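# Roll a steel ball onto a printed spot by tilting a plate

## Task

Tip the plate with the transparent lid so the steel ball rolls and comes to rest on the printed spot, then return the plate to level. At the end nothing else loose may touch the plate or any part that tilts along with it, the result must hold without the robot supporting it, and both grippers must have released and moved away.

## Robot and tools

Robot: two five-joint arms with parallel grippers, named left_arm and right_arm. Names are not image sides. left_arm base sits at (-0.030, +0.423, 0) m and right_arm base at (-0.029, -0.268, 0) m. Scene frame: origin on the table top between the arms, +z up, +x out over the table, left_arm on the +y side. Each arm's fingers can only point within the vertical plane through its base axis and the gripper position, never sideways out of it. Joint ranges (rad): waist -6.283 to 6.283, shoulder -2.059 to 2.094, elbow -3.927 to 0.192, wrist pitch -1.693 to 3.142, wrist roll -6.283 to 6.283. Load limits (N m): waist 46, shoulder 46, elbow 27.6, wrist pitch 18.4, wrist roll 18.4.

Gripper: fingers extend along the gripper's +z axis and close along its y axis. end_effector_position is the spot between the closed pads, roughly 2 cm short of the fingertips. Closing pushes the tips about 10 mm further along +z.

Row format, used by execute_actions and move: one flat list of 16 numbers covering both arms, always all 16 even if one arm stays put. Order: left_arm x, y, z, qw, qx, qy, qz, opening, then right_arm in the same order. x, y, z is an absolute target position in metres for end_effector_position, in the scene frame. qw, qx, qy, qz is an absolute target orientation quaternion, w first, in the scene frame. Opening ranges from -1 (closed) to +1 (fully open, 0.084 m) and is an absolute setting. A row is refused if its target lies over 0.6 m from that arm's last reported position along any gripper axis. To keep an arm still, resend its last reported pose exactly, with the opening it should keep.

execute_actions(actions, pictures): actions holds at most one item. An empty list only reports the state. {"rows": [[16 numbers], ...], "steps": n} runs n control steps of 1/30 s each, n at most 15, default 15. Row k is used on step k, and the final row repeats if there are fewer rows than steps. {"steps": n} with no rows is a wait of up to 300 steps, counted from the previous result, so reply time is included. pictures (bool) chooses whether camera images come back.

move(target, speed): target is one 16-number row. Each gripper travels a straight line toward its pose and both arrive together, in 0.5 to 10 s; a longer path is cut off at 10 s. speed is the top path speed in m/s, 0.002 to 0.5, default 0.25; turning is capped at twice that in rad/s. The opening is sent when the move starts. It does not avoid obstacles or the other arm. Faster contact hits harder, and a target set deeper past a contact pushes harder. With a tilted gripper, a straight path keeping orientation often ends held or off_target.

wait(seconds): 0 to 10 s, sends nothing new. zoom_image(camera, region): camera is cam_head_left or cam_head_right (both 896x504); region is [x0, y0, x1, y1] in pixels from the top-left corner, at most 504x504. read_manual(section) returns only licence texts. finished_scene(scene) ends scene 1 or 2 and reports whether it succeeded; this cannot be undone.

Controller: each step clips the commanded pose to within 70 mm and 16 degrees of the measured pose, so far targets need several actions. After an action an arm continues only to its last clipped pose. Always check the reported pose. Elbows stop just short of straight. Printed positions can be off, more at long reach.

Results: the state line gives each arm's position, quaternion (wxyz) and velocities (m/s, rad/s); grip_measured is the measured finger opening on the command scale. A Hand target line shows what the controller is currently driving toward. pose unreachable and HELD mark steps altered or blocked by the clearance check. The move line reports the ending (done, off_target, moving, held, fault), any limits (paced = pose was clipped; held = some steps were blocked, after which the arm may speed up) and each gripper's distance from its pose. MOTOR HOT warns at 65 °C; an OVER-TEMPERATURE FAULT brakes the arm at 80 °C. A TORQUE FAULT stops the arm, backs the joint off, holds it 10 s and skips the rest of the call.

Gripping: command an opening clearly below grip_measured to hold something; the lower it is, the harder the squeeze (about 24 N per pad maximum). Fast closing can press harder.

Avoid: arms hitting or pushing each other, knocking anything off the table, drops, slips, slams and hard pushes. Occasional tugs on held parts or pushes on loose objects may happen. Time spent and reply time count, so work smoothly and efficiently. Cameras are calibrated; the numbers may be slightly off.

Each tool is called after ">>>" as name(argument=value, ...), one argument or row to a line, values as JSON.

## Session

>>> execute_actions(
  actions=[],
)

Scene clock: 0.00 s of 4800.00 s.
left_arm: end_effector_position=(+0.3772, +0.2174, +0.2334) grip_measured=+1.00 end_effector_quat_wxyz=(-0.187, +0.536, -0.493, +0.659) end_effector_velocity=(+0.000, +0.001, -0.000) end_effector_angular_velocity=(-0.000, +0.000, +0.002) | right_arm: end_effector_position=(+0.0213, +0.0189, +0.2649) grip_measured=+1.00 end_effector_quat_wxyz=(-0.010, +0.347, +0.936, +0.056) end_effector_velocity=(+0.000, -0.000, -0.001) end_effector_angular_velocity=(-0.002, +0.000, -0.001)
Joint positions: left_arm=[-0.415  0.327 -0.272 -1.564  1.02   0.084] | right_arm=[ 1.307 -0.788 -0.562  1.235 -1.035  0.084]
Joint velocities: left_arm=[ 0.002 -0.    -0.     0.    -0.     0.   ] | right_arm=[-0.     0.001  0.001  0.     0.     0.   ]
Hand target (left_arm): +0.377, +0.217, +0.233; -0.187, +0.536, -0.493, +0.659
Hand target (right_arm): +0.021, +0.019, +0.265; -0.010, +0.347, +0.936, +0.056

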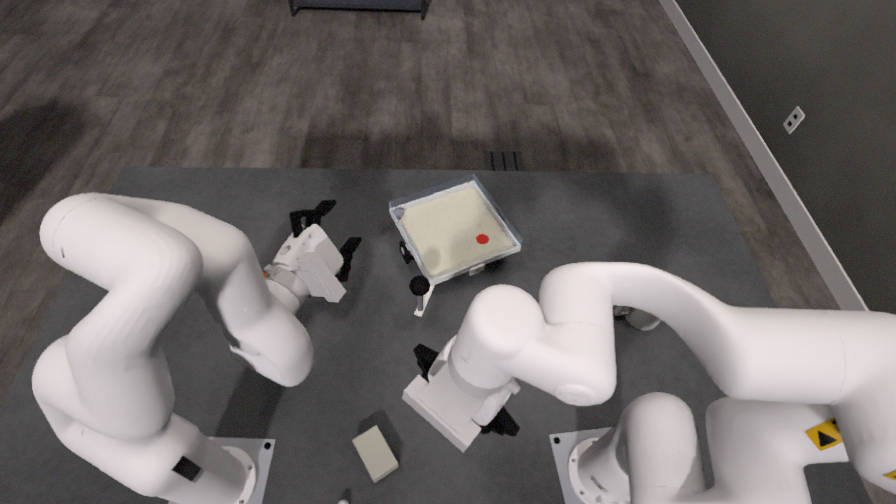

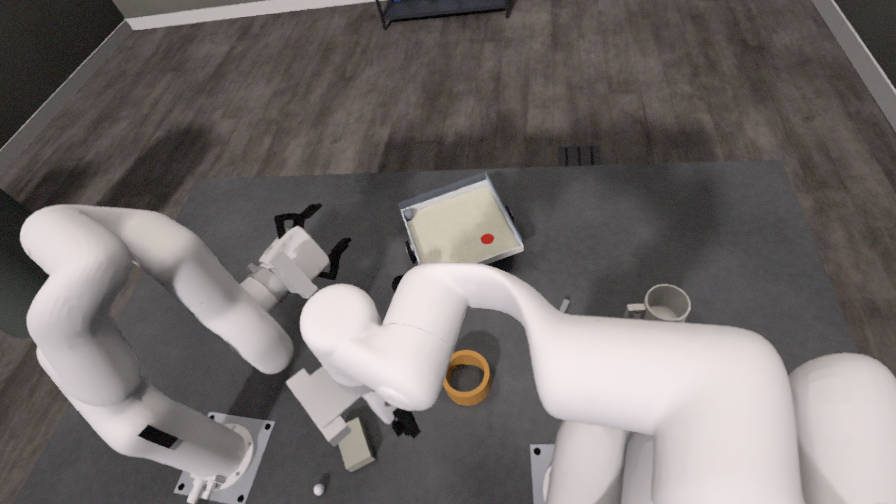

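>>> move(
  target=[0.289,0.07,0.25,0.203,0.791,-0.352,0.457,1,0.3,-0.3,0.3,0,0.87,0.493,0,1],
)

>>> move(
  target=[0.289,0.07,0.175,0.203,0.791,-0.352,0.457,1,0.25,-0.48,0.3,0,0.97,0.24,0,1],
  speed=0.15,
)

>>> zoom_image(
  camera="cam_head_left",
  region=[360, 150, 540, 330],
)

>>> zoom_image(
  camera="cam_head_right",
  region=[360, 150, 540, 330],
)

Scene clock: 6.73 s of 4800.00 s.
left_arm: end_effector_position=(+0.2889, +0.0703, +0.2495) grip_measured=+1.00 end_effector_quat_wxyz=(+0.202, +0.791, -0.352, +0.458) end_effector_velocity=(-0.000, -0.001, +0.000) end_effector_angular_velocity=(-0.001, +0.003, +0.000) | right_arm: end_effector_position=(+0.2995, -0.2984, +0.3001) grip_measured=+1.00 end_effector_quat_wxyz=(-0.001, +0.870, +0.493, -0.002) end_effector_velocity=(+0.001, -0.002, -0.000) end_effector_angular_velocity=(+0.000, +0.002, -0.007)
Joint positions: left_arm=[-0.783 -0.295 -0.279 -0.474  0.002  0.084] | right_arm=[-0.182 -0.522 -0.86   1.386 -1.124  0.084]
Joint velocities: left_arm=[-0.001 -0.    -0.002  0.003 -0.003  0.   ] | right_arm=[-0.004  0.007 -0.006 -0.     0.002 -0.   ]
Hand target (left_arm): +0.289, +0.070, +0.250; +0.202, +0.791, -0.352, +0.458
Hand target (right_arm): +0.300, -0.299, +0.300; -0.001, +0.870, +0.493, -0.002
Off the commanded pose (left_arm): 0.001 m, 0 deg.
Off the commanded pose (right_arm): 0.002 m, 0 deg.
After step 90, 0.40 s passed at rest.
move: done

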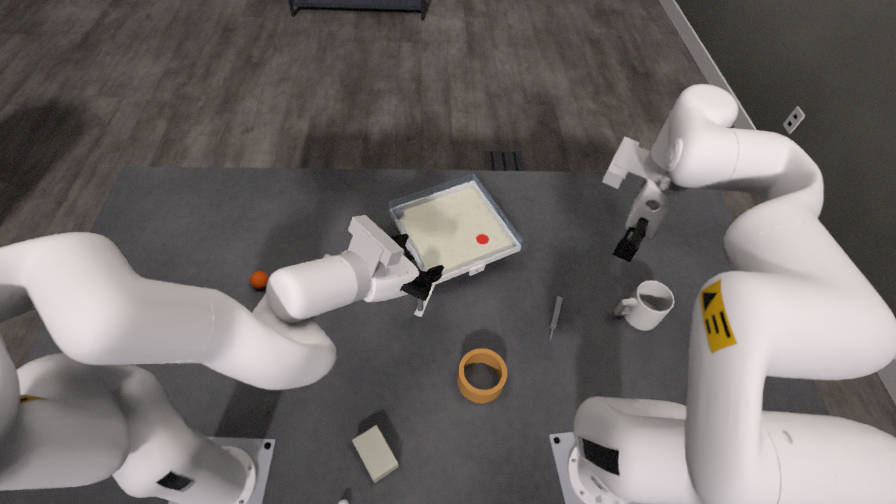

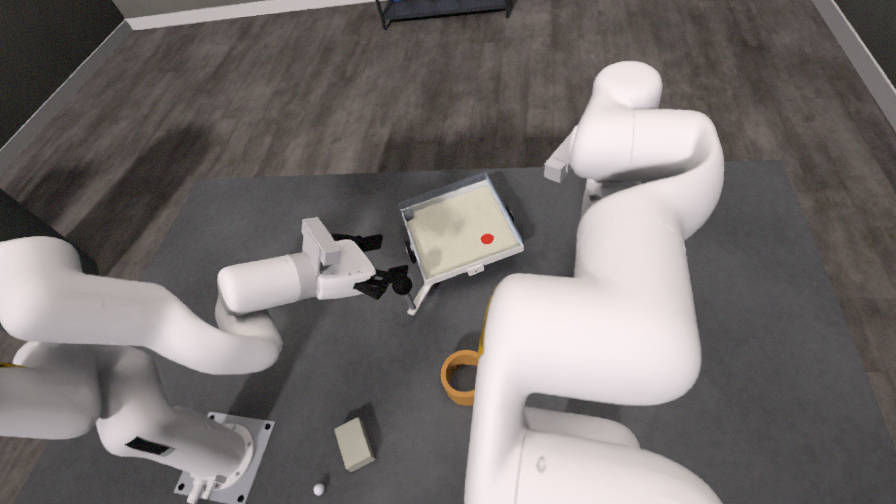

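Scene clock: 9.00 s of 4800.00 s.
left_arm: end_effector_position=(+0.2889, +0.0699, +0.1754) grip_measured=+1.00 end_effector_quat_wxyz=(+0.202, +0.791, -0.352, +0.457) end_effector_velocity=(-0.000, -0.000, -0.001) end_effector_angular_velocity=(+0.000, -0.001, -0.001) | right_arm: end_effector_position=(+0.2505, -0.4794, +0.3000) grip_measured=+1.00 end_effector_quat_wxyz=(-0.000, +0.971, +0.241, -0.000) end_effector_velocity=(-0.000, -0.002, +0.000) end_effector_angular_velocity=(-0.000, -0.000, -0.005)
Joint positions: left_arm=[-0.783  0.035 -0.274 -0.808  0.002  0.084] | right_arm=[-0.736 -0.453 -0.911  1.364 -1.132  0.084]
Joint velocities: left_arm=[-0.001  0.004 -0.    -0.004  0.001  0.   ] | right_arm=[-0.005  0.004 -0.003 -0.001  0.    -0.   ]
Hand target (left_arm): +0.289, +0.070, +0.175; +0.202, +0.791, -0.352, +0.457
Hand target (right_arm): +0.250, -0.480, +0.300; -0.000, +0.971, +0.240, -0.000
Off the commanded pose (left_arm): 0.000 m, 0 deg.
Off the commanded pose (right_arm): 0.001 m, 0 deg.
move: done

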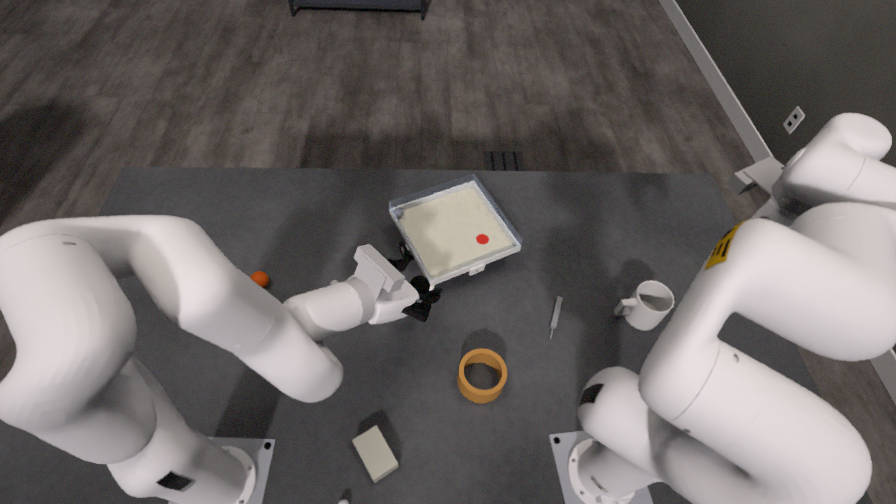

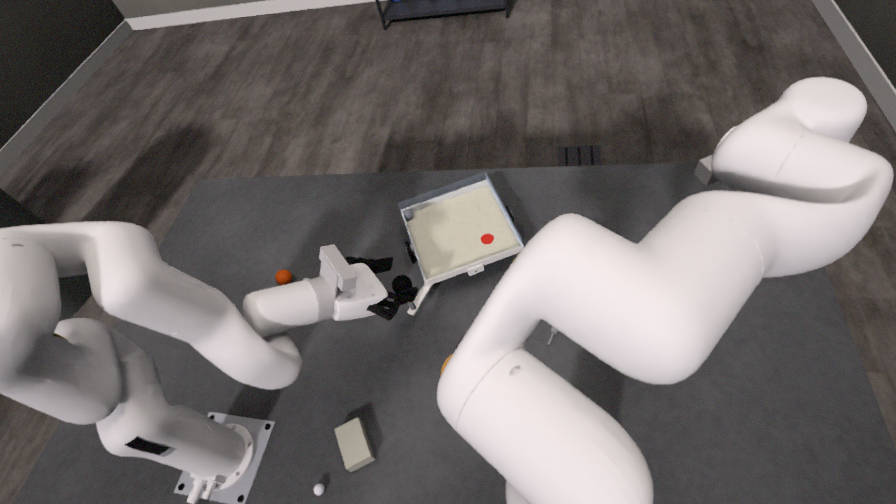

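Region (360, 150, 540, 330) of cam_head_left's 896x504 image, scaled by 2.800, with more detail than that image has.

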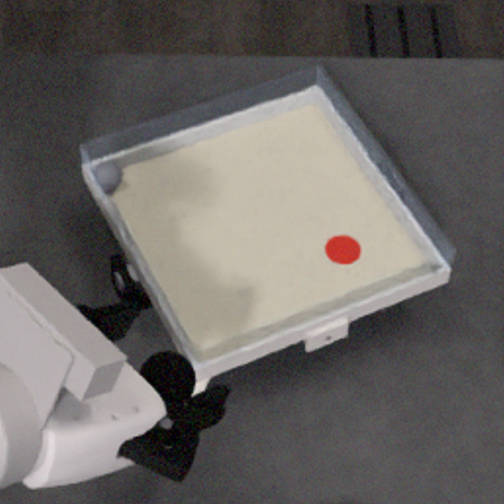

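Region (360, 150, 540, 330) of cam_head_right's 896x504 image, scaled by 2.800, with more detail than that image has.

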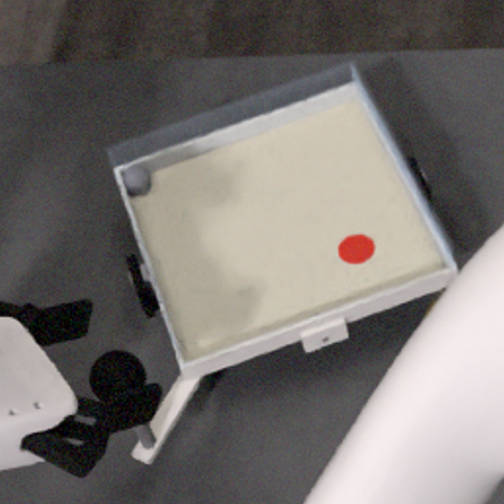

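>>> move(
  target=[0.287,0.068,0.158,0.203,0.791,-0.352,0.457,0.5,0.25,-0.48,0.3,0,0.97,0.24,0,1],
  speed=0.04,
)

>>> zoom_image(
  camera="cam_head_left",
  region=[370, 240, 460, 330],
)

>>> zoom_image(
  camera="cam_head_right",
  region=[350, 240, 440, 330],
)

Scene clock: 11.93 s of 4800.00 s.
left_arm: end_effector_position=(+0.2871, +0.0681, +0.1583) grip_measured=+0.49 end_effector_quat_wxyz=(+0.204, +0.791, -0.353, +0.457) end_effector_velocity=(+0.001, -0.000, -0.001) end_effector_angular_velocity=(-0.002, -0.002, +0.001) | right_arm: end_effector_position=(+0.2500, -0.4800, +0.3000) grip_measured=+1.00 end_effector_quat_wxyz=(-0.000, +0.971, +0.240, -0.000) end_effector_velocity=(-0.000, -0.000, +0.000) end_effector_angular_velocity=(-0.000, -0.000, +0.000)
Joint positions: left_arm=[-0.789  0.12  -0.285 -0.882 -0.001  0.065] | right_arm=[-0.738 -0.453 -0.91   1.363 -1.134  0.084]
Joint velocities: left_arm=[ 0.001  0.01  -0.003 -0.01  -0.    -0.   ] | right_arm=[-0.001  0.    -0.001 -0.    -0.001 -0.   ]
Hand target (left_arm): +0.287, +0.068, +0.158; +0.204, +0.791, -0.353, +0.457
Hand target (right_arm): +0.250, -0.480, +0.300; +0.000, +0.971, +0.240, -0.000
Off the commanded pose (left_arm): 0.000 m, 0 deg.
Off the commanded pose (right_arm): 0.000 m, 0 deg.
move: done

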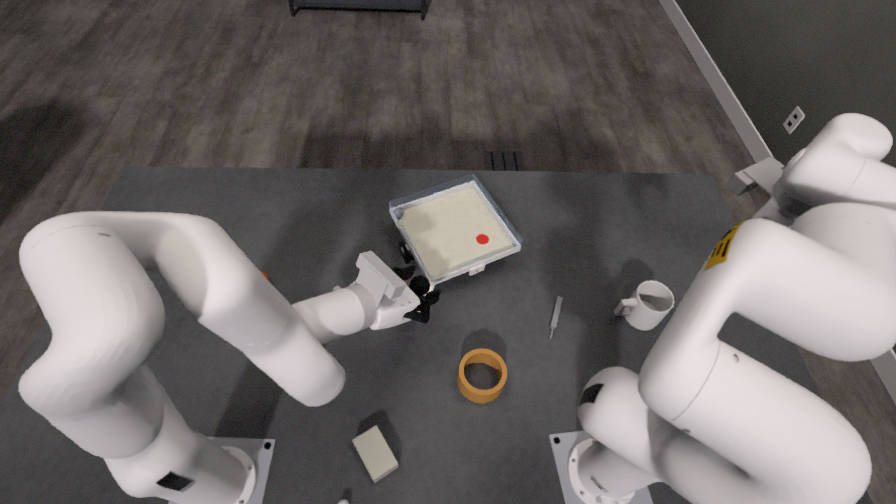

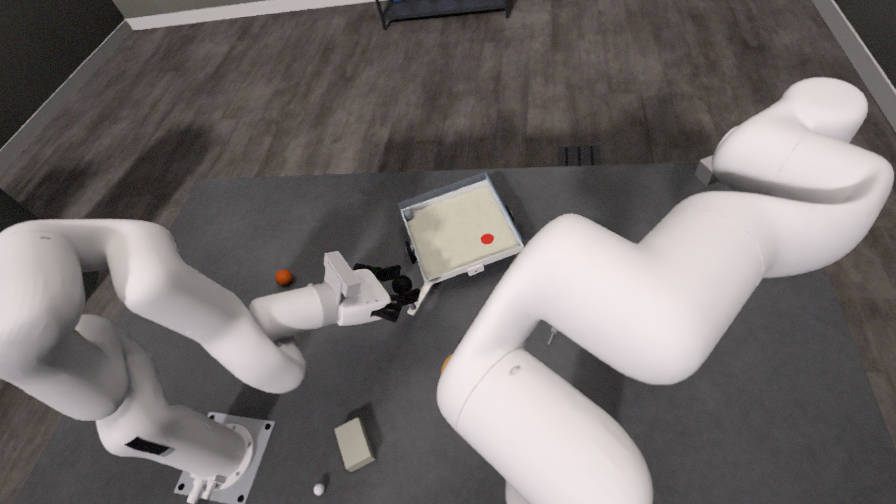

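Region (370, 240, 460, 330) of cam_head_left's 896x504 image, scaled by 5.600, with more detail than that image has.

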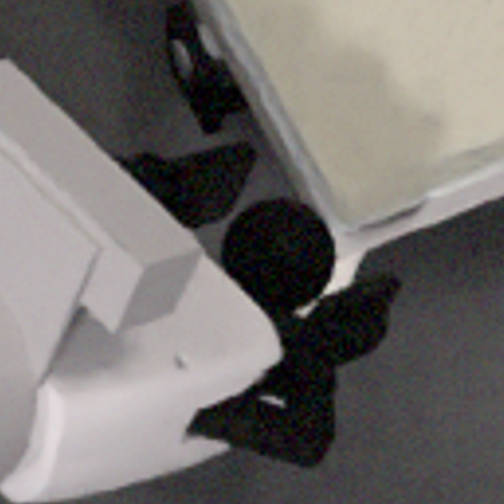

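Region (350, 240, 440, 330) of cam_head_right's 896x504 image, scaled by 5.600, with more detail than that image has.

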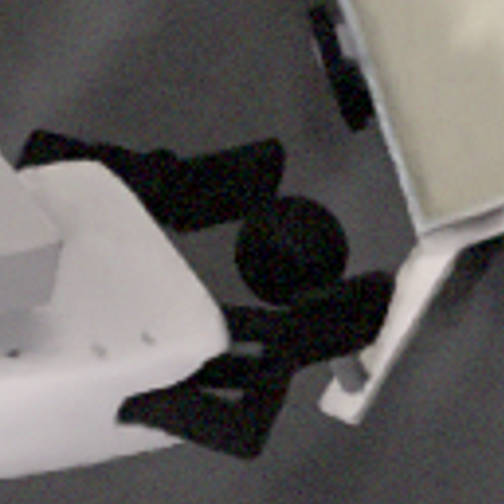

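>>> move(
  target=[0.287,0.068,0.158,0.204,0.791,-0.353,0.457,-0.5,0.25,-0.48,0.3,0,0.97,0.24,0,1],
)

>>> wait(
  seconds=0.7,
)

>>> zoom_image(
  camera="cam_head_left",
  region=[360, 150, 540, 330],
)

Scene clock: 14.97 s of 4800.00 s.
left_arm: end_effector_position=(+0.2871, +0.0681, +0.1580) grip_measured=-0.12 end_effector_quat_wxyz=(+0.204, +0.791, -0.353, +0.457) end_effector_velocity=(+0.000, +0.000, +0.000) end_effector_angular_velocity=(+0.001, -0.001, -0.000) | right_arm: end_effector_position=(+0.2500, -0.4800, +0.3000) grip_measured=+1.00 end_effector_quat_wxyz=(+0.000, +0.971, +0.240, -0.000) end_effector_velocity=(-0.000, -0.000, -0.000) end_effector_angular_velocity=(+0.000, +0.000, -0.001)
Joint positions: left_arm=[-0.789  0.121 -0.286 -0.883 -0.001  0.039] | right_arm=[-0.738 -0.453 -0.91   1.363 -1.134  0.084]
Joint velocities: left_arm=[ 0.    -0.001  0.     0.001  0.001  0.   ] | right_arm=[-0.001  0.001  0.    -0.001 -0.    -0.   ]
Hand target (left_arm): +0.287, +0.068, +0.158; +0.204, +0.791, -0.353, +0.457
Hand target (right_arm): +0.250, -0.480, +0.300; +0.000, +0.971, +0.240, -0.000
Off the commanded pose (left_arm): 0.000 m, 0 deg.
Off the commanded pose (right_arm): 0.000 m, 0 deg.
move: done

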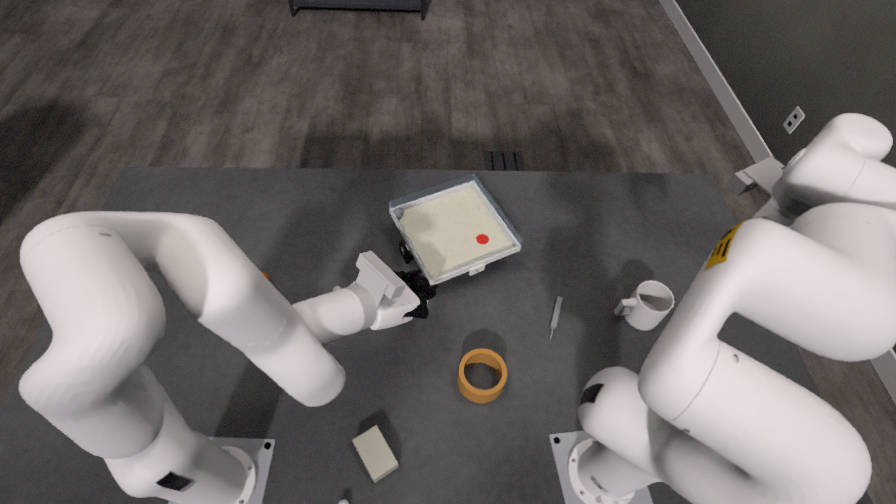

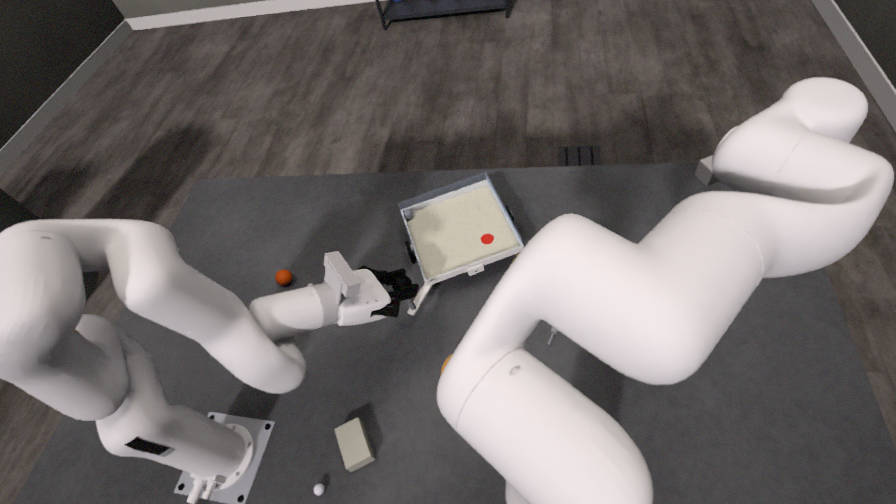

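Scene clock: 15.67 s of 4800.00 s.
left_arm: end_effector_position=(+0.2870, +0.0680, +0.1580) grip_measured=-0.12 end_effector_quat_wxyz=(+0.204, +0.791, -0.353, +0.457) end_effector_velocity=(+0.000, -0.000, +0.000) end_effector_angular_velocity=(-0.001, +0.001, +0.001) | right_arm: end_effector_position=(+0.2500, -0.4800, +0.3000) grip_measured=+1.00 end_effector_quat_wxyz=(+0.000, +0.971, +0.240, -0.000) end_effector_velocity=(-0.000, -0.000, +0.000) end_effector_angular_velocity=(-0.000, -0.001, -0.000)
Joint positions: left_arm=[-0.789  0.121 -0.286 -0.883 -0.001  0.039] | right_arm=[-0.738 -0.453 -0.91   1.363 -1.134  0.084]
Joint velocities: left_arm=[ 0.    -0.001 -0.     0.001 -0.001  0.   ] | right_arm=[-0.    -0.001  0.     0.    -0.    -0.   ]
Hand target (left_arm): +0.287, +0.068, +0.158; +0.204, +0.791, -0.353, +0.457
Hand target (right_arm): +0.250, -0.480, +0.300; +0.000, +0.971, +0.240, -0.000
Off the commanded pose (left_arm): 0.000 m, 0 deg.
Off the commanded pose (right_arm): 0.000 m, 0 deg.
Steps of this call (steps 1 to 21: nothing new was sent). Readings (end_effector_position):
1: left_arm (+0.2871, +0.0681, +0.1580) | right_arm (+0.2500, -0.4800, +0.3000)
2: left_arm (+0.2871, +0.0681, +0.1580) | right_arm (+0.2500, -0.4800, +0.3000)
4: left_arm (+0.2870, +0.0681, +0.1580) | right_arm (+0.2500, -0.4800, +0.3000)
8: left_arm (+0.2870, +0.0681, +0.1580) | right_arm (+0.2500, -0.4800, +0.3000)
21: the state above

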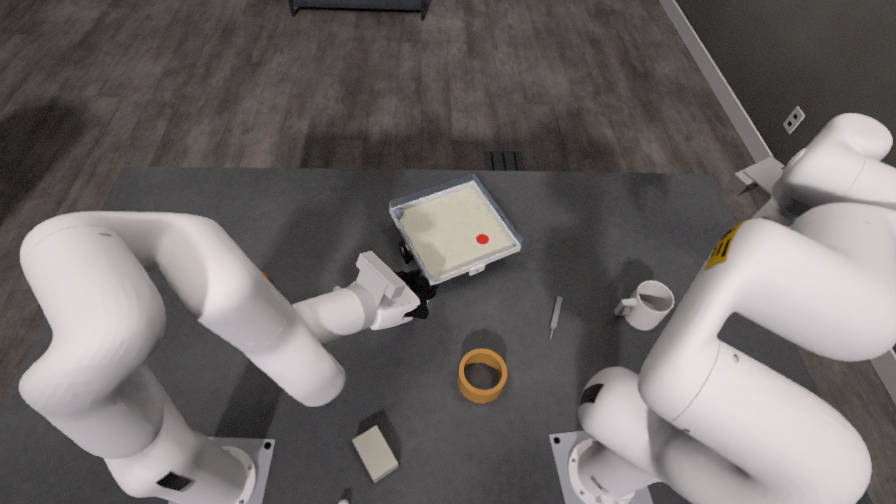

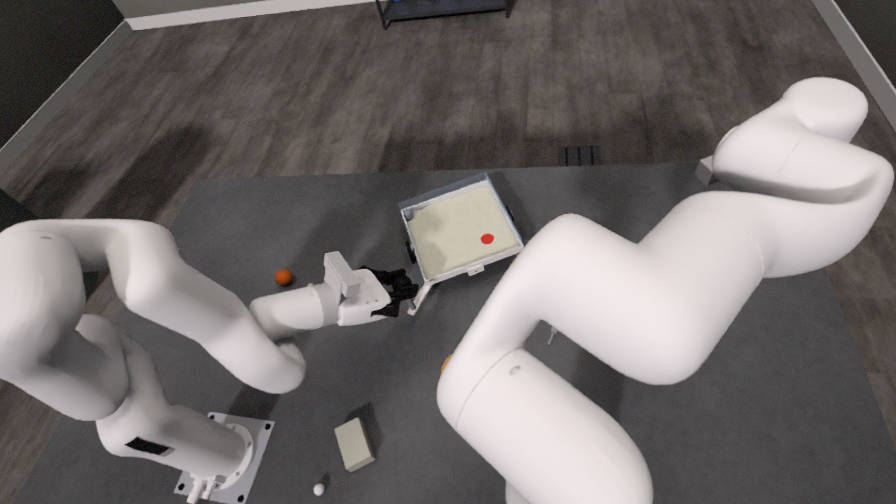

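Region (360, 150, 540, 330) of cam_head_left's 896x504 image, scaled by 2.800, with more detail than that image has.

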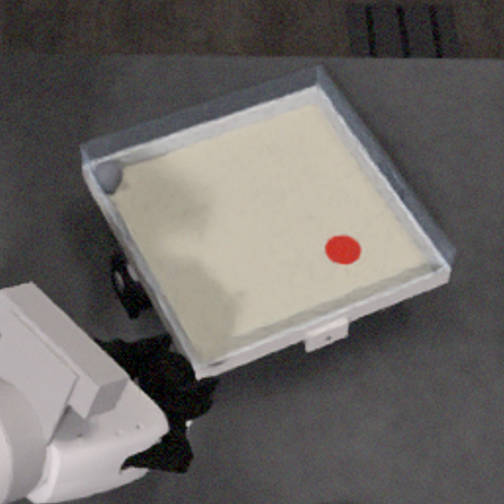

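>>> execute_actions(
  actions=[
    {"rows":[[0.2854,0.0643,0.158,0.204,0.791,-0.353,0.457,-0.5,0.25,-0.48,0.3,0,0.97,0.24,0,1]]},
  ],
  pictures=false,
)

>>> wait(
  seconds=0.7,
)

>>> wait(
  seconds=0.7,
)

Scene clock: 18.10 s of 4800.00 s.
left_arm: end_effector_position=(+0.2857, +0.0645, +0.1580) grip_measured=-0.12 end_effector_quat_wxyz=(+0.207, +0.790, -0.354, +0.456) end_effector_velocity=(-0.001, -0.001, +0.000) end_effector_angular_velocity=(-0.001, -0.000, -0.002) | right_arm: end_effector_position=(+0.2500, -0.4800, +0.3000) grip_measured=+1.00 end_effector_quat_wxyz=(+0.000, +0.971, +0.240, -0.000) end_effector_velocity=(-0.000, -0.000, -0.000) end_effector_angular_velocity=(+0.000, +0.000, -0.001)
Joint positions: left_arm=[-0.796  0.125 -0.291 -0.881 -0.004  0.039] | right_arm=[-0.738 -0.453 -0.91   1.363 -1.134  0.084]
Joint velocities: left_arm=[-0.002  0.    -0.001 -0.    -0.001 -0.   ] | right_arm=[-0.002  0.    -0.    -0.    -0.    -0.   ]
Hand target (left_arm): +0.286, +0.064, +0.158; +0.207, +0.790, -0.354, +0.456
Hand target (right_arm): +0.250, -0.480, +0.300; +0.000, +0.971, +0.240, -0.000
Off the commanded pose (left_arm): 0.000 m, 0 deg.
Off the commanded pose (right_arm): 0.000 m, 0 deg.
Steps of this call (steps 1 to 58: nothing new was sent; steps 59 to 73: all 15 steps of this action). Readings (end_effector_position):
59: left_arm (+0.2870, +0.0680, +0.1580) | right_arm (+0.2500, -0.4800, +0.3000)
60: left_arm (+0.2868, +0.0676, +0.1578) | right_arm (+0.2500, -0.4800, +0.3000)
62: left_arm (+0.2863, +0.0667, +0.1574) | right_arm (+0.2500, -0.4800, +0.3000)
66: left_arm (+0.2859, +0.0652, +0.1578) | right_arm (+0.2500, -0.4800, +0.3000)
73: the state above

Scene clock: 18.80 s of 4800.00 s.
left_arm: end_effector_position=(+0.2856, +0.0644, +0.1580) grip_measured=-0.12 end_effector_quat_wxyz=(+0.207, +0.790, -0.354, +0.456) end_effector_velocity=(-0.000, -0.000, -0.000) end_effector_angular_velocity=(+0.000, -0.000, -0.000) | right_arm: end_effector_position=(+0.2500, -0.4800, +0.3000) grip_measured=+1.00 end_effector_quat_wxyz=(+0.000, +0.971, +0.240, -0.000) end_effector_velocity=(+0.000, -0.000, +0.001) end_effector_angular_velocity=(-0.001, -0.002, -0.000)
Joint positions: left_arm=[-0.796  0.125 -0.292 -0.881 -0.004  0.039] | right_arm=[-0.738 -0.453 -0.91   1.363 -1.134  0.084]
Joint velocities: left_arm=[-0.     0.    -0.    -0.     0.001 -0.   ] | right_arm=[-0.    -0.001 -0.001 -0.    -0.    -0.   ]
Hand target (left_arm): +0.286, +0.064, +0.158; +0.207, +0.790, -0.354, +0.456
Hand target (right_arm): +0.250, -0.480, +0.300; +0.000, +0.971, +0.240, -0.000
Off the commanded pose (left_arm): 0.000 m, 0 deg.
Off the commanded pose (right_arm): 0.000 m, 0 deg.
Steps of this call (steps 1 to 21: nothing new was sent). Readings (end_effector_position):
1: left_arm (+0.2857, +0.0645, +0.1580) | right_arm (+0.2500, -0.4800, +0.3000)
2: left_arm (+0.2857, +0.0645, +0.1580) | right_arm (+0.2500, -0.4800, +0.3000)
4: left_arm (+0.2857, +0.0645, +0.1580) | right_arm (+0.2500, -0.4800, +0.3000)
8: left_arm (+0.2856, +0.0645, +0.1580) | right_arm (+0.2500, -0.4800, +0.3000)
21: the state above

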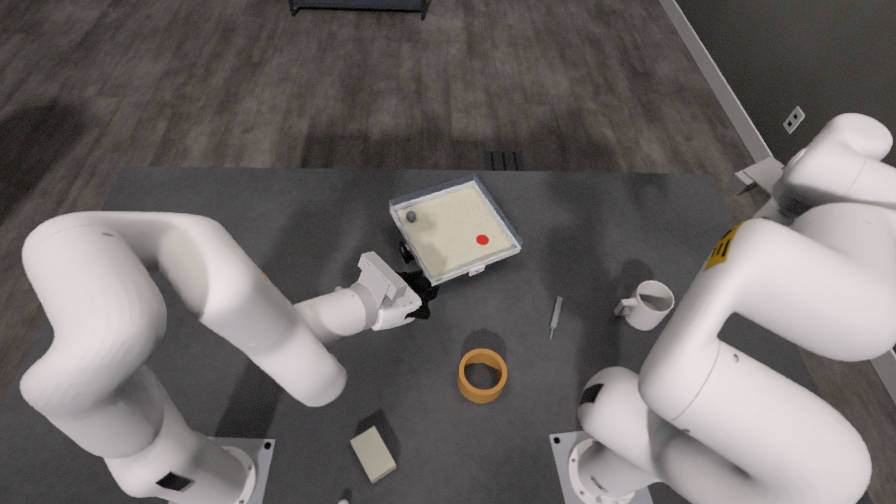

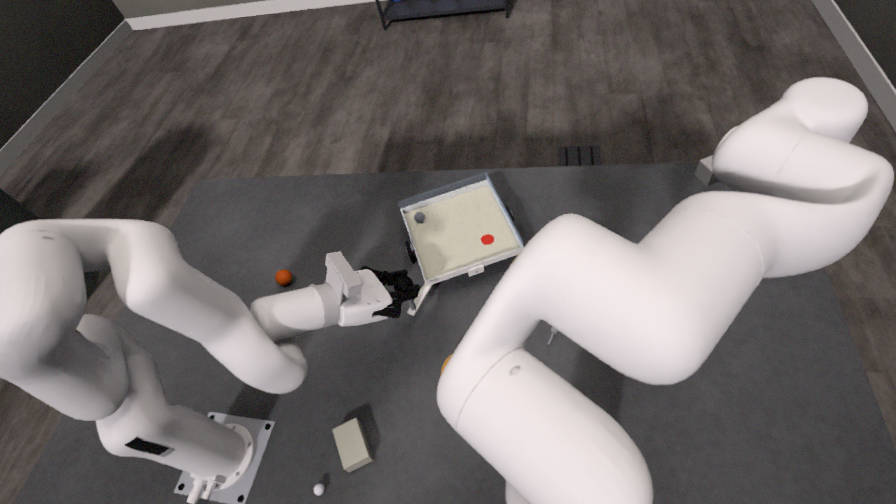

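Scene clock: 19.50 s of 4800.00 s.
left_arm: end_effector_position=(+0.2856, +0.0644, +0.1580) grip_measured=-0.12 end_effector_quat_wxyz=(+0.207, +0.790, -0.354, +0.456) end_effector_velocity=(-0.000, -0.000, -0.000) end_effector_angular_velocity=(+0.001, -0.001, -0.001) | right_arm: end_effector_position=(+0.2500, -0.4800, +0.3000) grip_measured=+1.00 end_effector_quat_wxyz=(+0.000, +0.971, +0.240, -0.000) end_effector_velocity=(-0.001, -0.000, -0.001) end_effector_angular_velocity=(+0.001, +0.001, -0.002)
Joint positions: left_arm=[-0.796  0.125 -0.291 -0.881 -0.004  0.039] | right_arm=[-0.738 -0.453 -0.91   1.363 -1.134  0.084]
Joint velocities: left_arm=[-0.    -0.     0.    -0.     0.001 -0.   ] | right_arm=[-0.002  0.001  0.001  0.    -0.     0.   ]
Hand target (left_arm): +0.286, +0.064, +0.158; +0.207, +0.790, -0.354, +0.456
Hand target (right_arm): +0.250, -0.480, +0.300; +0.000, +0.971, +0.240, -0.000
Off the commanded pose (left_arm): 0.000 m, 0 deg.
Off the commanded pose (right_arm): 0.000 m, 0 deg.
Steps of this call (steps 1 to 21: nothing new was sent). Readings (end_effector_position):
1: left_arm (+0.2856, +0.0644, +0.1580) | right_arm (+0.2500, -0.4800, +0.3000)
2: left_arm (+0.2856, +0.0644, +0.1580) | right_arm (+0.2500, -0.4800, +0.3000)
4: left_arm (+0.2856, +0.0644, +0.1580) | right_arm (+0.2500, -0.4800, +0.3000)
8: left_arm (+0.2856, +0.0644, +0.1580) | right_arm (+0.2500, -0.4800, +0.3000)
21: the state above

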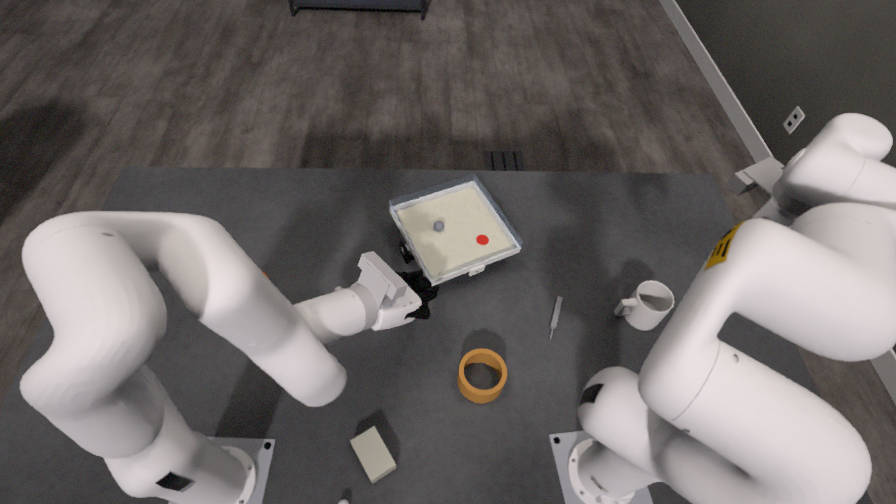

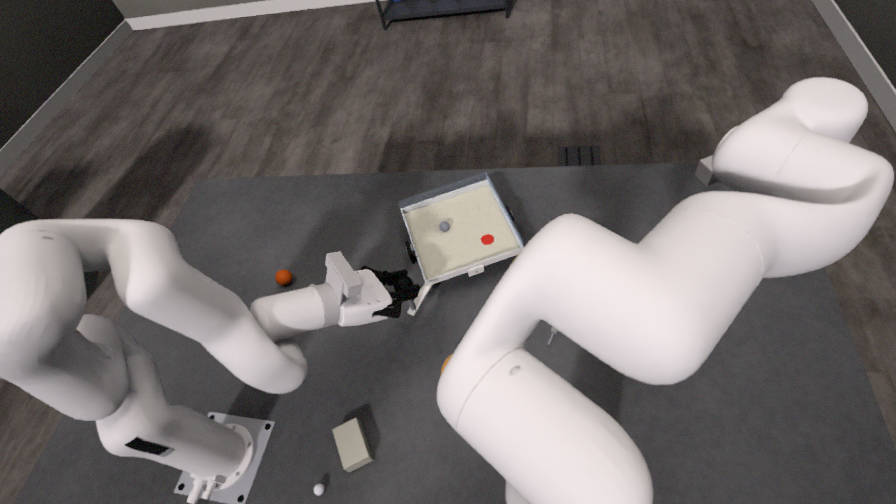

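>>> execute_actions(
  actions=[
    {"rows":[[0.2868,0.0674,0.158,0.205,0.791,-0.353,0.457,-0.5,0.25,-0.48,0.3,0,0.97,0.24,0,1]]},
  ],
)

>>> execute_actions(
  actions=[
    {"steps":6},
  ],
  pictures=false,
)

>>> execute_actions(
  actions=[
    {"rows":[[0.2862,0.0661,0.158,0.205,0.791,-0.353,0.457,-0.5,0.25,-0.48,0.3,0,0.97,0.24,0,1]]},
  ],
)

>>> wait(
  seconds=1,
)

>>> wait(
  seconds=1.5,
)

Scene clock: 23.20 s of 4800.00 s.
left_arm: end_effector_position=(+0.2866, +0.0670, +0.1581) grip_measured=-0.12 end_effector_quat_wxyz=(+0.205, +0.790, -0.353, +0.457) end_effector_velocity=(+0.001, +0.003, -0.001) end_effector_angular_velocity=(+0.003, +0.001, +0.005) | right_arm: end_effector_position=(+0.2500, -0.4800, +0.3000) grip_measured=+1.00 end_effector_quat_wxyz=(+0.000, +0.971, +0.240, -0.000) end_effector_velocity=(-0.000, -0.000, -0.000) end_effector_angular_velocity=(+0.001, +0.001, -0.002)
Joint positions: left_arm=[-0.791  0.123 -0.287 -0.884 -0.002  0.039] | right_arm=[-0.738 -0.453 -0.91   1.363 -1.134  0.084]
Joint velocities: left_arm=[ 0.005 -0.     0.003 -0.001  0.001  0.   ] | right_arm=[-0.001 -0.     0.001  0.     0.001 -0.   ]
Hand target (left_arm): +0.287, +0.067, +0.158; +0.205, +0.791, -0.353, +0.457
Hand target (right_arm): +0.250, -0.480, +0.300; +0.000, +0.971, +0.240, -0.000
Off the commanded pose (left_arm): 0.000 m, 0 deg.
Off the commanded pose (right_arm): 0.000 m, 0 deg.
Steps of this call (steps 1 to 96: nothing new was sent; steps 97 to 111: all 15 steps of this action). Readings (end_effector_position):
97: left_arm (+0.2856, +0.0645, +0.1580) | right_arm (+0.2500, -0.4800, +0.3000)
98: left_arm (+0.2857, +0.0648, +0.1580) | right_arm (+0.2500, -0.4800, +0.3000)
100: left_arm (+0.2861, +0.0653, +0.1585) | right_arm (+0.2500, -0.4800, +0.3000)
104: left_arm (+0.2864, +0.0662, +0.1584) | right_arm (+0.2500, -0.4800, +0.3000)
111: the state above

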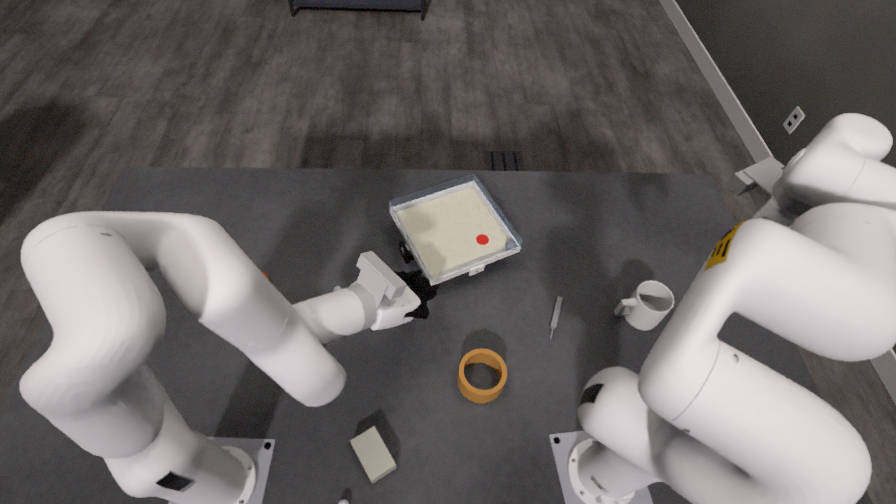

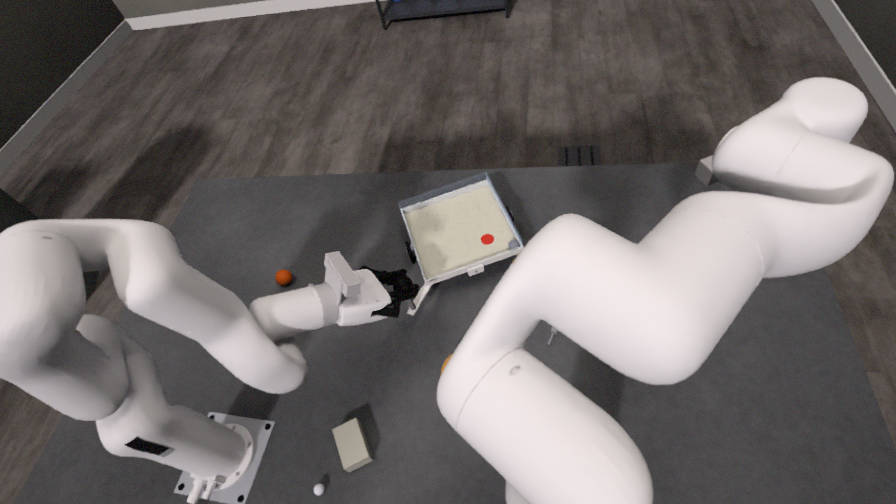

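Scene clock: 23.40 s of 4800.00 s.
left_arm: end_effector_position=(+0.2866, +0.0673, +0.1580) grip_measured=-0.12 end_effector_quat_wxyz=(+0.205, +0.790, -0.353, +0.457) end_effector_velocity=(+0.001, +0.001, -0.000) end_effector_angular_velocity=(+0.001, +0.000, +0.002) | right_arm: end_effector_position=(+0.2500, -0.4800, +0.3000) grip_measured=+1.00 end_effector_quat_wxyz=(+0.000, +0.971, +0.240, -0.000) end_effector_velocity=(+0.000, +0.000, +0.000) end_effector_angular_velocity=(-0.001, -0.001, +0.001)
Joint positions: left_arm=[-0.791  0.123 -0.287 -0.885 -0.002  0.039] | right_arm=[-0.738 -0.453 -0.91   1.363 -1.134  0.084]
Joint velocities: left_arm=[ 0.002 -0.     0.     0.     0.     0.   ] | right_arm=[ 0.    -0.    -0.001  0.    -0.    -0.   ]
Hand target (left_arm): +0.287, +0.067, +0.158; +0.205, +0.791, -0.353, +0.457
Hand target (right_arm): +0.250, -0.480, +0.300; +0.000, +0.971, +0.240, -0.000
Off the commanded pose (left_arm): 0.000 m, 0 deg.
Off the commanded pose (right_arm): 0.000 m, 0 deg.
Steps of this call (steps 1 to 6: nothing new was sent). Readings (end_effector_position):
1: left_arm (+0.2866, +0.0671, +0.1581) | right_arm (+0.2500, -0.4800, +0.3000)
2: left_arm (+0.2866, +0.0672, +0.1581) | right_arm (+0.2500, -0.4800, +0.3000)
4: left_arm (+0.2866, +0.0672, +0.1580) | right_arm (+0.2500, -0.4800, +0.3000)
6: the state above

Scene clock: 23.90 s of 4800.00 s.
left_arm: end_effector_position=(+0.2863, +0.0666, +0.1576) grip_measured=-0.12 end_effector_quat_wxyz=(+0.206, +0.791, -0.353, +0.456) end_effector_velocity=(+0.000, -0.000, -0.001) end_effector_angular_velocity=(+0.002, +0.001, -0.000) | right_arm: end_effector_position=(+0.2500, -0.4800, +0.3000) grip_measured=+1.00 end_effector_quat_wxyz=(+0.000, +0.971, +0.240, -0.000) end_effector_velocity=(+0.000, +0.000, +0.000) end_effector_angular_velocity=(-0.000, -0.000, +0.001)
Joint positions: left_arm=[-0.792  0.124 -0.288 -0.884 -0.003  0.039] | right_arm=[-0.738 -0.453 -0.91   1.363 -1.134  0.084]
Joint velocities: left_arm=[ 0.     0.001 -0.001  0.001  0.001 -0.   ] | right_arm=[ 0.001  0.001 -0.001 -0.     0.    -0.   ]
Hand target (left_arm): +0.286, +0.066, +0.158; +0.206, +0.790, -0.353, +0.456
Hand target (right_arm): +0.250, -0.480, +0.300; +0.000, +0.971, +0.240, -0.000
Off the commanded pose (left_arm): 0.001 m, 0 deg.
Off the commanded pose (right_arm): 0.000 m, 0 deg.
Steps of this call (steps 1 to 15: all 15 steps of this action). Readings (end_effector_position):
1: left_arm (+0.2866, +0.0673, +0.1580) | right_arm (+0.2500, -0.4800, +0.3000)
2: left_arm (+0.2866, +0.0672, +0.1580) | right_arm (+0.2500, -0.4800, +0.3000)
4: left_arm (+0.2865, +0.0670, +0.1580) | right_arm (+0.2500, -0.4800, +0.3000)
8: left_arm (+0.2864, +0.0668, +0.1578) | right_arm (+0.2500, -0.4800, +0.3000)
15: the state above

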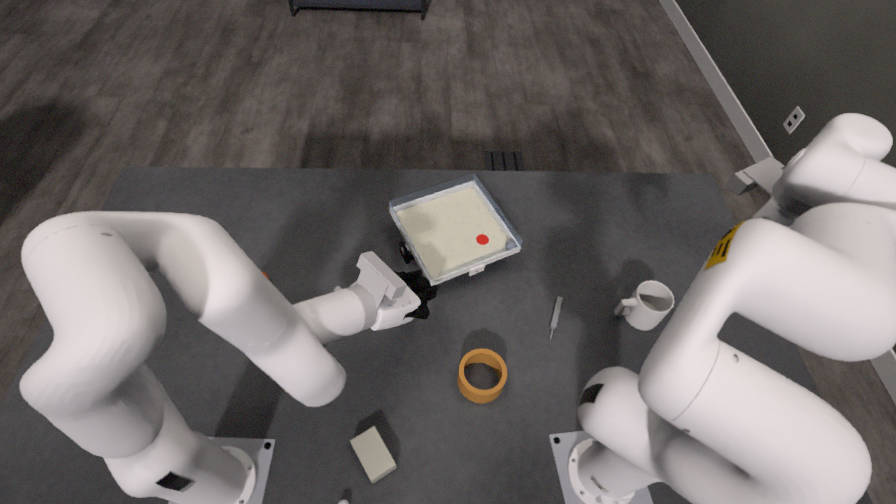

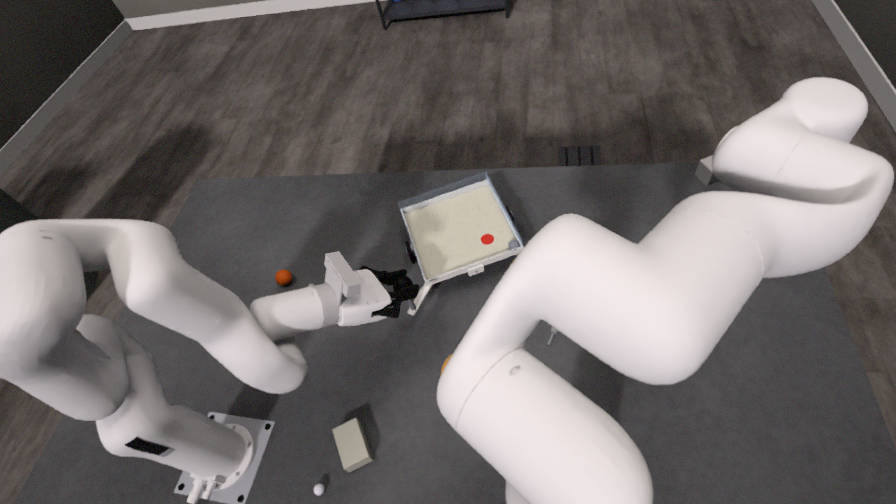

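Scene clock: 24.90 s of 4800.00 s.
left_arm: end_effector_position=(+0.2863, +0.0662, +0.1580) grip_measured=-0.12 end_effector_quat_wxyz=(+0.206, +0.790, -0.353, +0.456) end_effector_velocity=(+0.000, +0.000, -0.000) end_effector_angular_velocity=(+0.000, +0.001, +0.001) | right_arm: end_effector_position=(+0.2500, -0.4800, +0.3000) grip_measured=+1.00 end_effector_quat_wxyz=(+0.000, +0.971, +0.240, -0.000) end_effector_velocity=(+0.000, +0.000, -0.000) end_effector_angular_velocity=(+0.000, +0.000, +0.001)
Joint positions: left_arm=[-0.793  0.124 -0.289 -0.884 -0.003  0.039] | right_arm=[-0.738 -0.453 -0.91   1.363 -1.134  0.084]
Joint velocities: left_arm=[ 0.001  0.001 -0.     0.    -0.001 -0.   ] | right_arm=[ 0.  0.  0.  0. -0. -0.]
Hand target (left_arm): +0.286, +0.066, +0.158; +0.206, +0.790, -0.353, +0.456
Hand target (right_arm): +0.250, -0.480, +0.300; +0.000, +0.971, +0.240, -0.000
Off the commanded pose (left_arm): 0.000 m, 0 deg.
Off the commanded pose (right_arm): 0.000 m, 0 deg.
Steps of this call (steps 1 to 30: nothing new was sent). Readings (end_effector_position):
1: left_arm (+0.2862, +0.0666, +0.1576) | right_arm (+0.2500, -0.4800, +0.3000)
2: left_arm (+0.2862, +0.0665, +0.1576) | right_arm (+0.2500, -0.4800, +0.3000)
4: left_arm (+0.2862, +0.0665, +0.1576) | right_arm (+0.2500, -0.4800, +0.3000)
8: left_arm (+0.2863, +0.0664, +0.1578) | right_arm (+0.2500, -0.4800, +0.3000)
30: the state above

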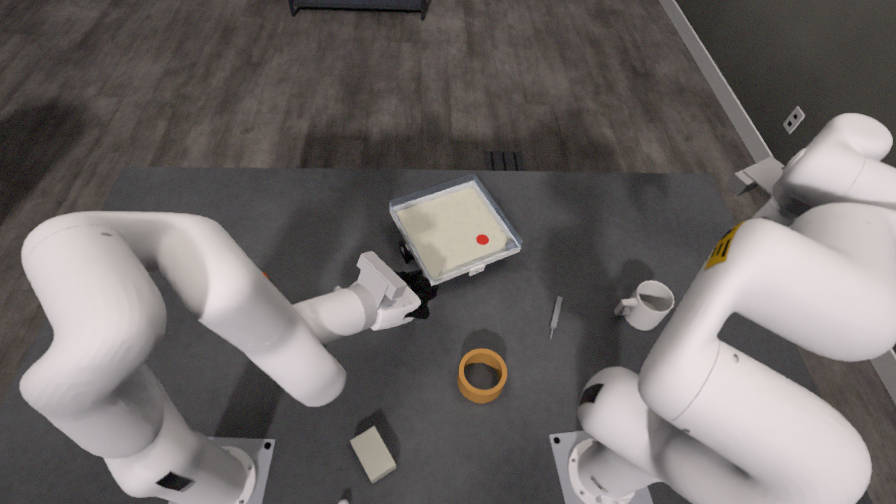

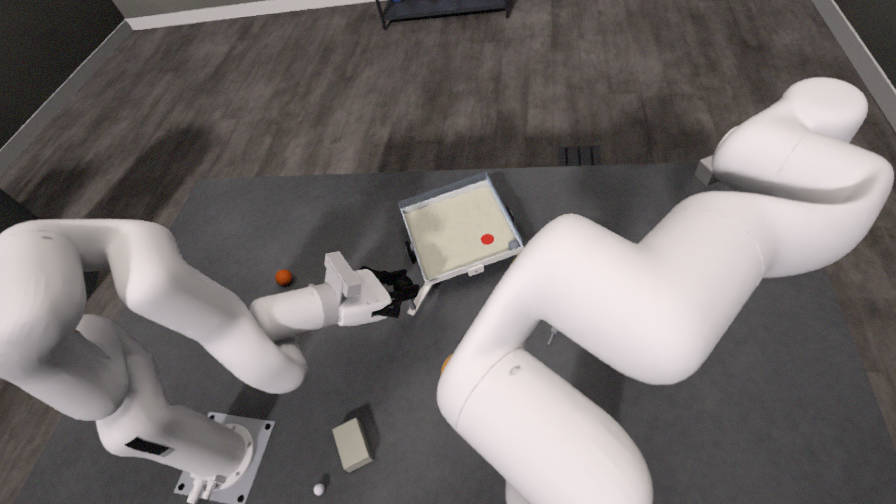

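Scene clock: 26.40 s of 4800.00 s.
left_arm: end_effector_position=(+0.2863, +0.0662, +0.1580) grip_measured=-0.12 end_effector_quat_wxyz=(+0.206, +0.790, -0.353, +0.456) end_effector_velocity=(+0.000, +0.000, -0.000) end_effector_angular_velocity=(+0.001, -0.000, +0.000) | right_arm: end_effector_position=(+0.2500, -0.4800, +0.3000) grip_measured=+1.00 end_effector_quat_wxyz=(+0.000, +0.971, +0.240, -0.000) end_effector_velocity=(-0.000, -0.000, +0.000) end_effector_angular_velocity=(-0.000, -0.000, -0.001)
Joint positions: left_arm=[-0.793  0.124 -0.289 -0.884 -0.003  0.039] | right_arm=[-0.738 -0.453 -0.91   1.363 -1.134  0.084]
Joint velocities: left_arm=[ 0.001  0.     0.    -0.     0.001 -0.   ] | right_arm=[-0. -0. -0.  0.  0.  0.]
Hand target (left_arm): +0.286, +0.066, +0.158; +0.206, +0.790, -0.353, +0.456
Hand target (right_arm): +0.250, -0.480, +0.300; +0.000, +0.971, +0.240, -0.000
Off the commanded pose (left_arm): 0.000 m, 0 deg.
Off the commanded pose (right_arm): 0.000 m, 0 deg.
Steps of this call (steps 1 to 45: nothing new was sent). Readings (end_effector_position):
1: left_arm (+0.2863, +0.0662, +0.1580) | right_arm (+0.2500, -0.4800, +0.3000)
2: left_arm (+0.2863, +0.0662, +0.1580) | right_arm (+0.2500, -0.4800, +0.3000)
4: left_arm (+0.2863, +0.0662, +0.1580) | right_arm (+0.2500, -0.4800, +0.3000)
8: left_arm (+0.2863, +0.0662, +0.1580) | right_arm (+0.2500, -0.4800, +0.3000)
45: the state above

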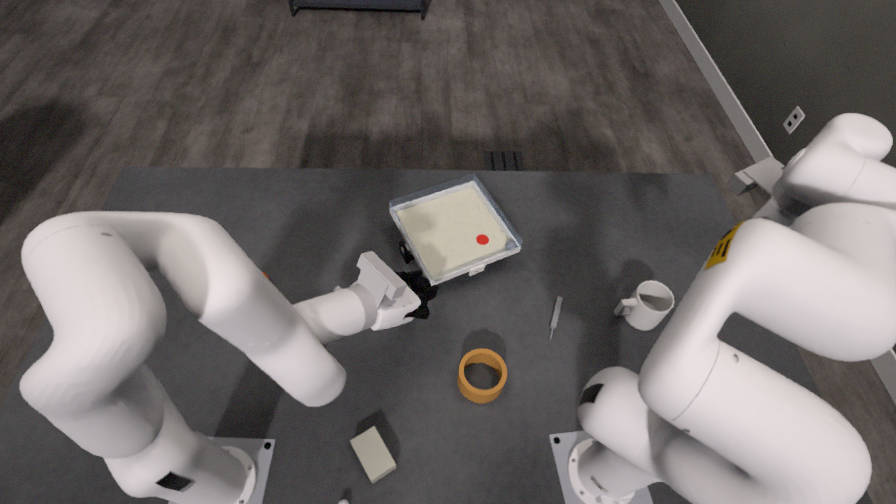

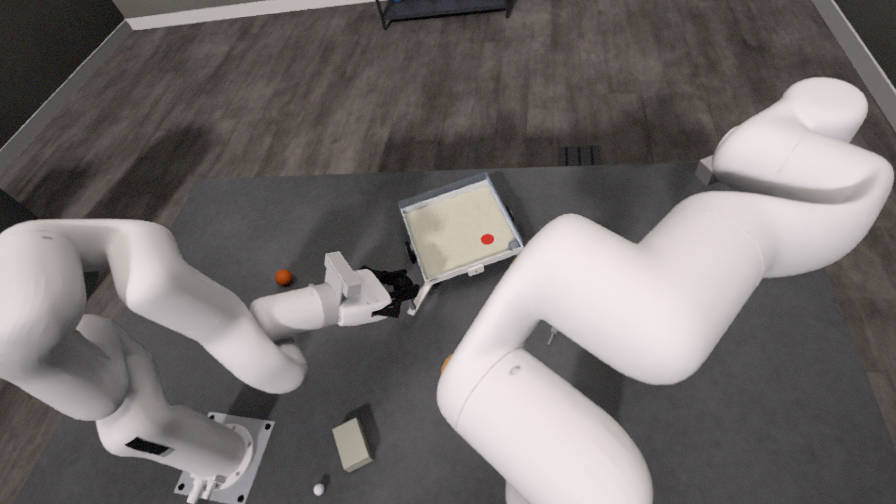

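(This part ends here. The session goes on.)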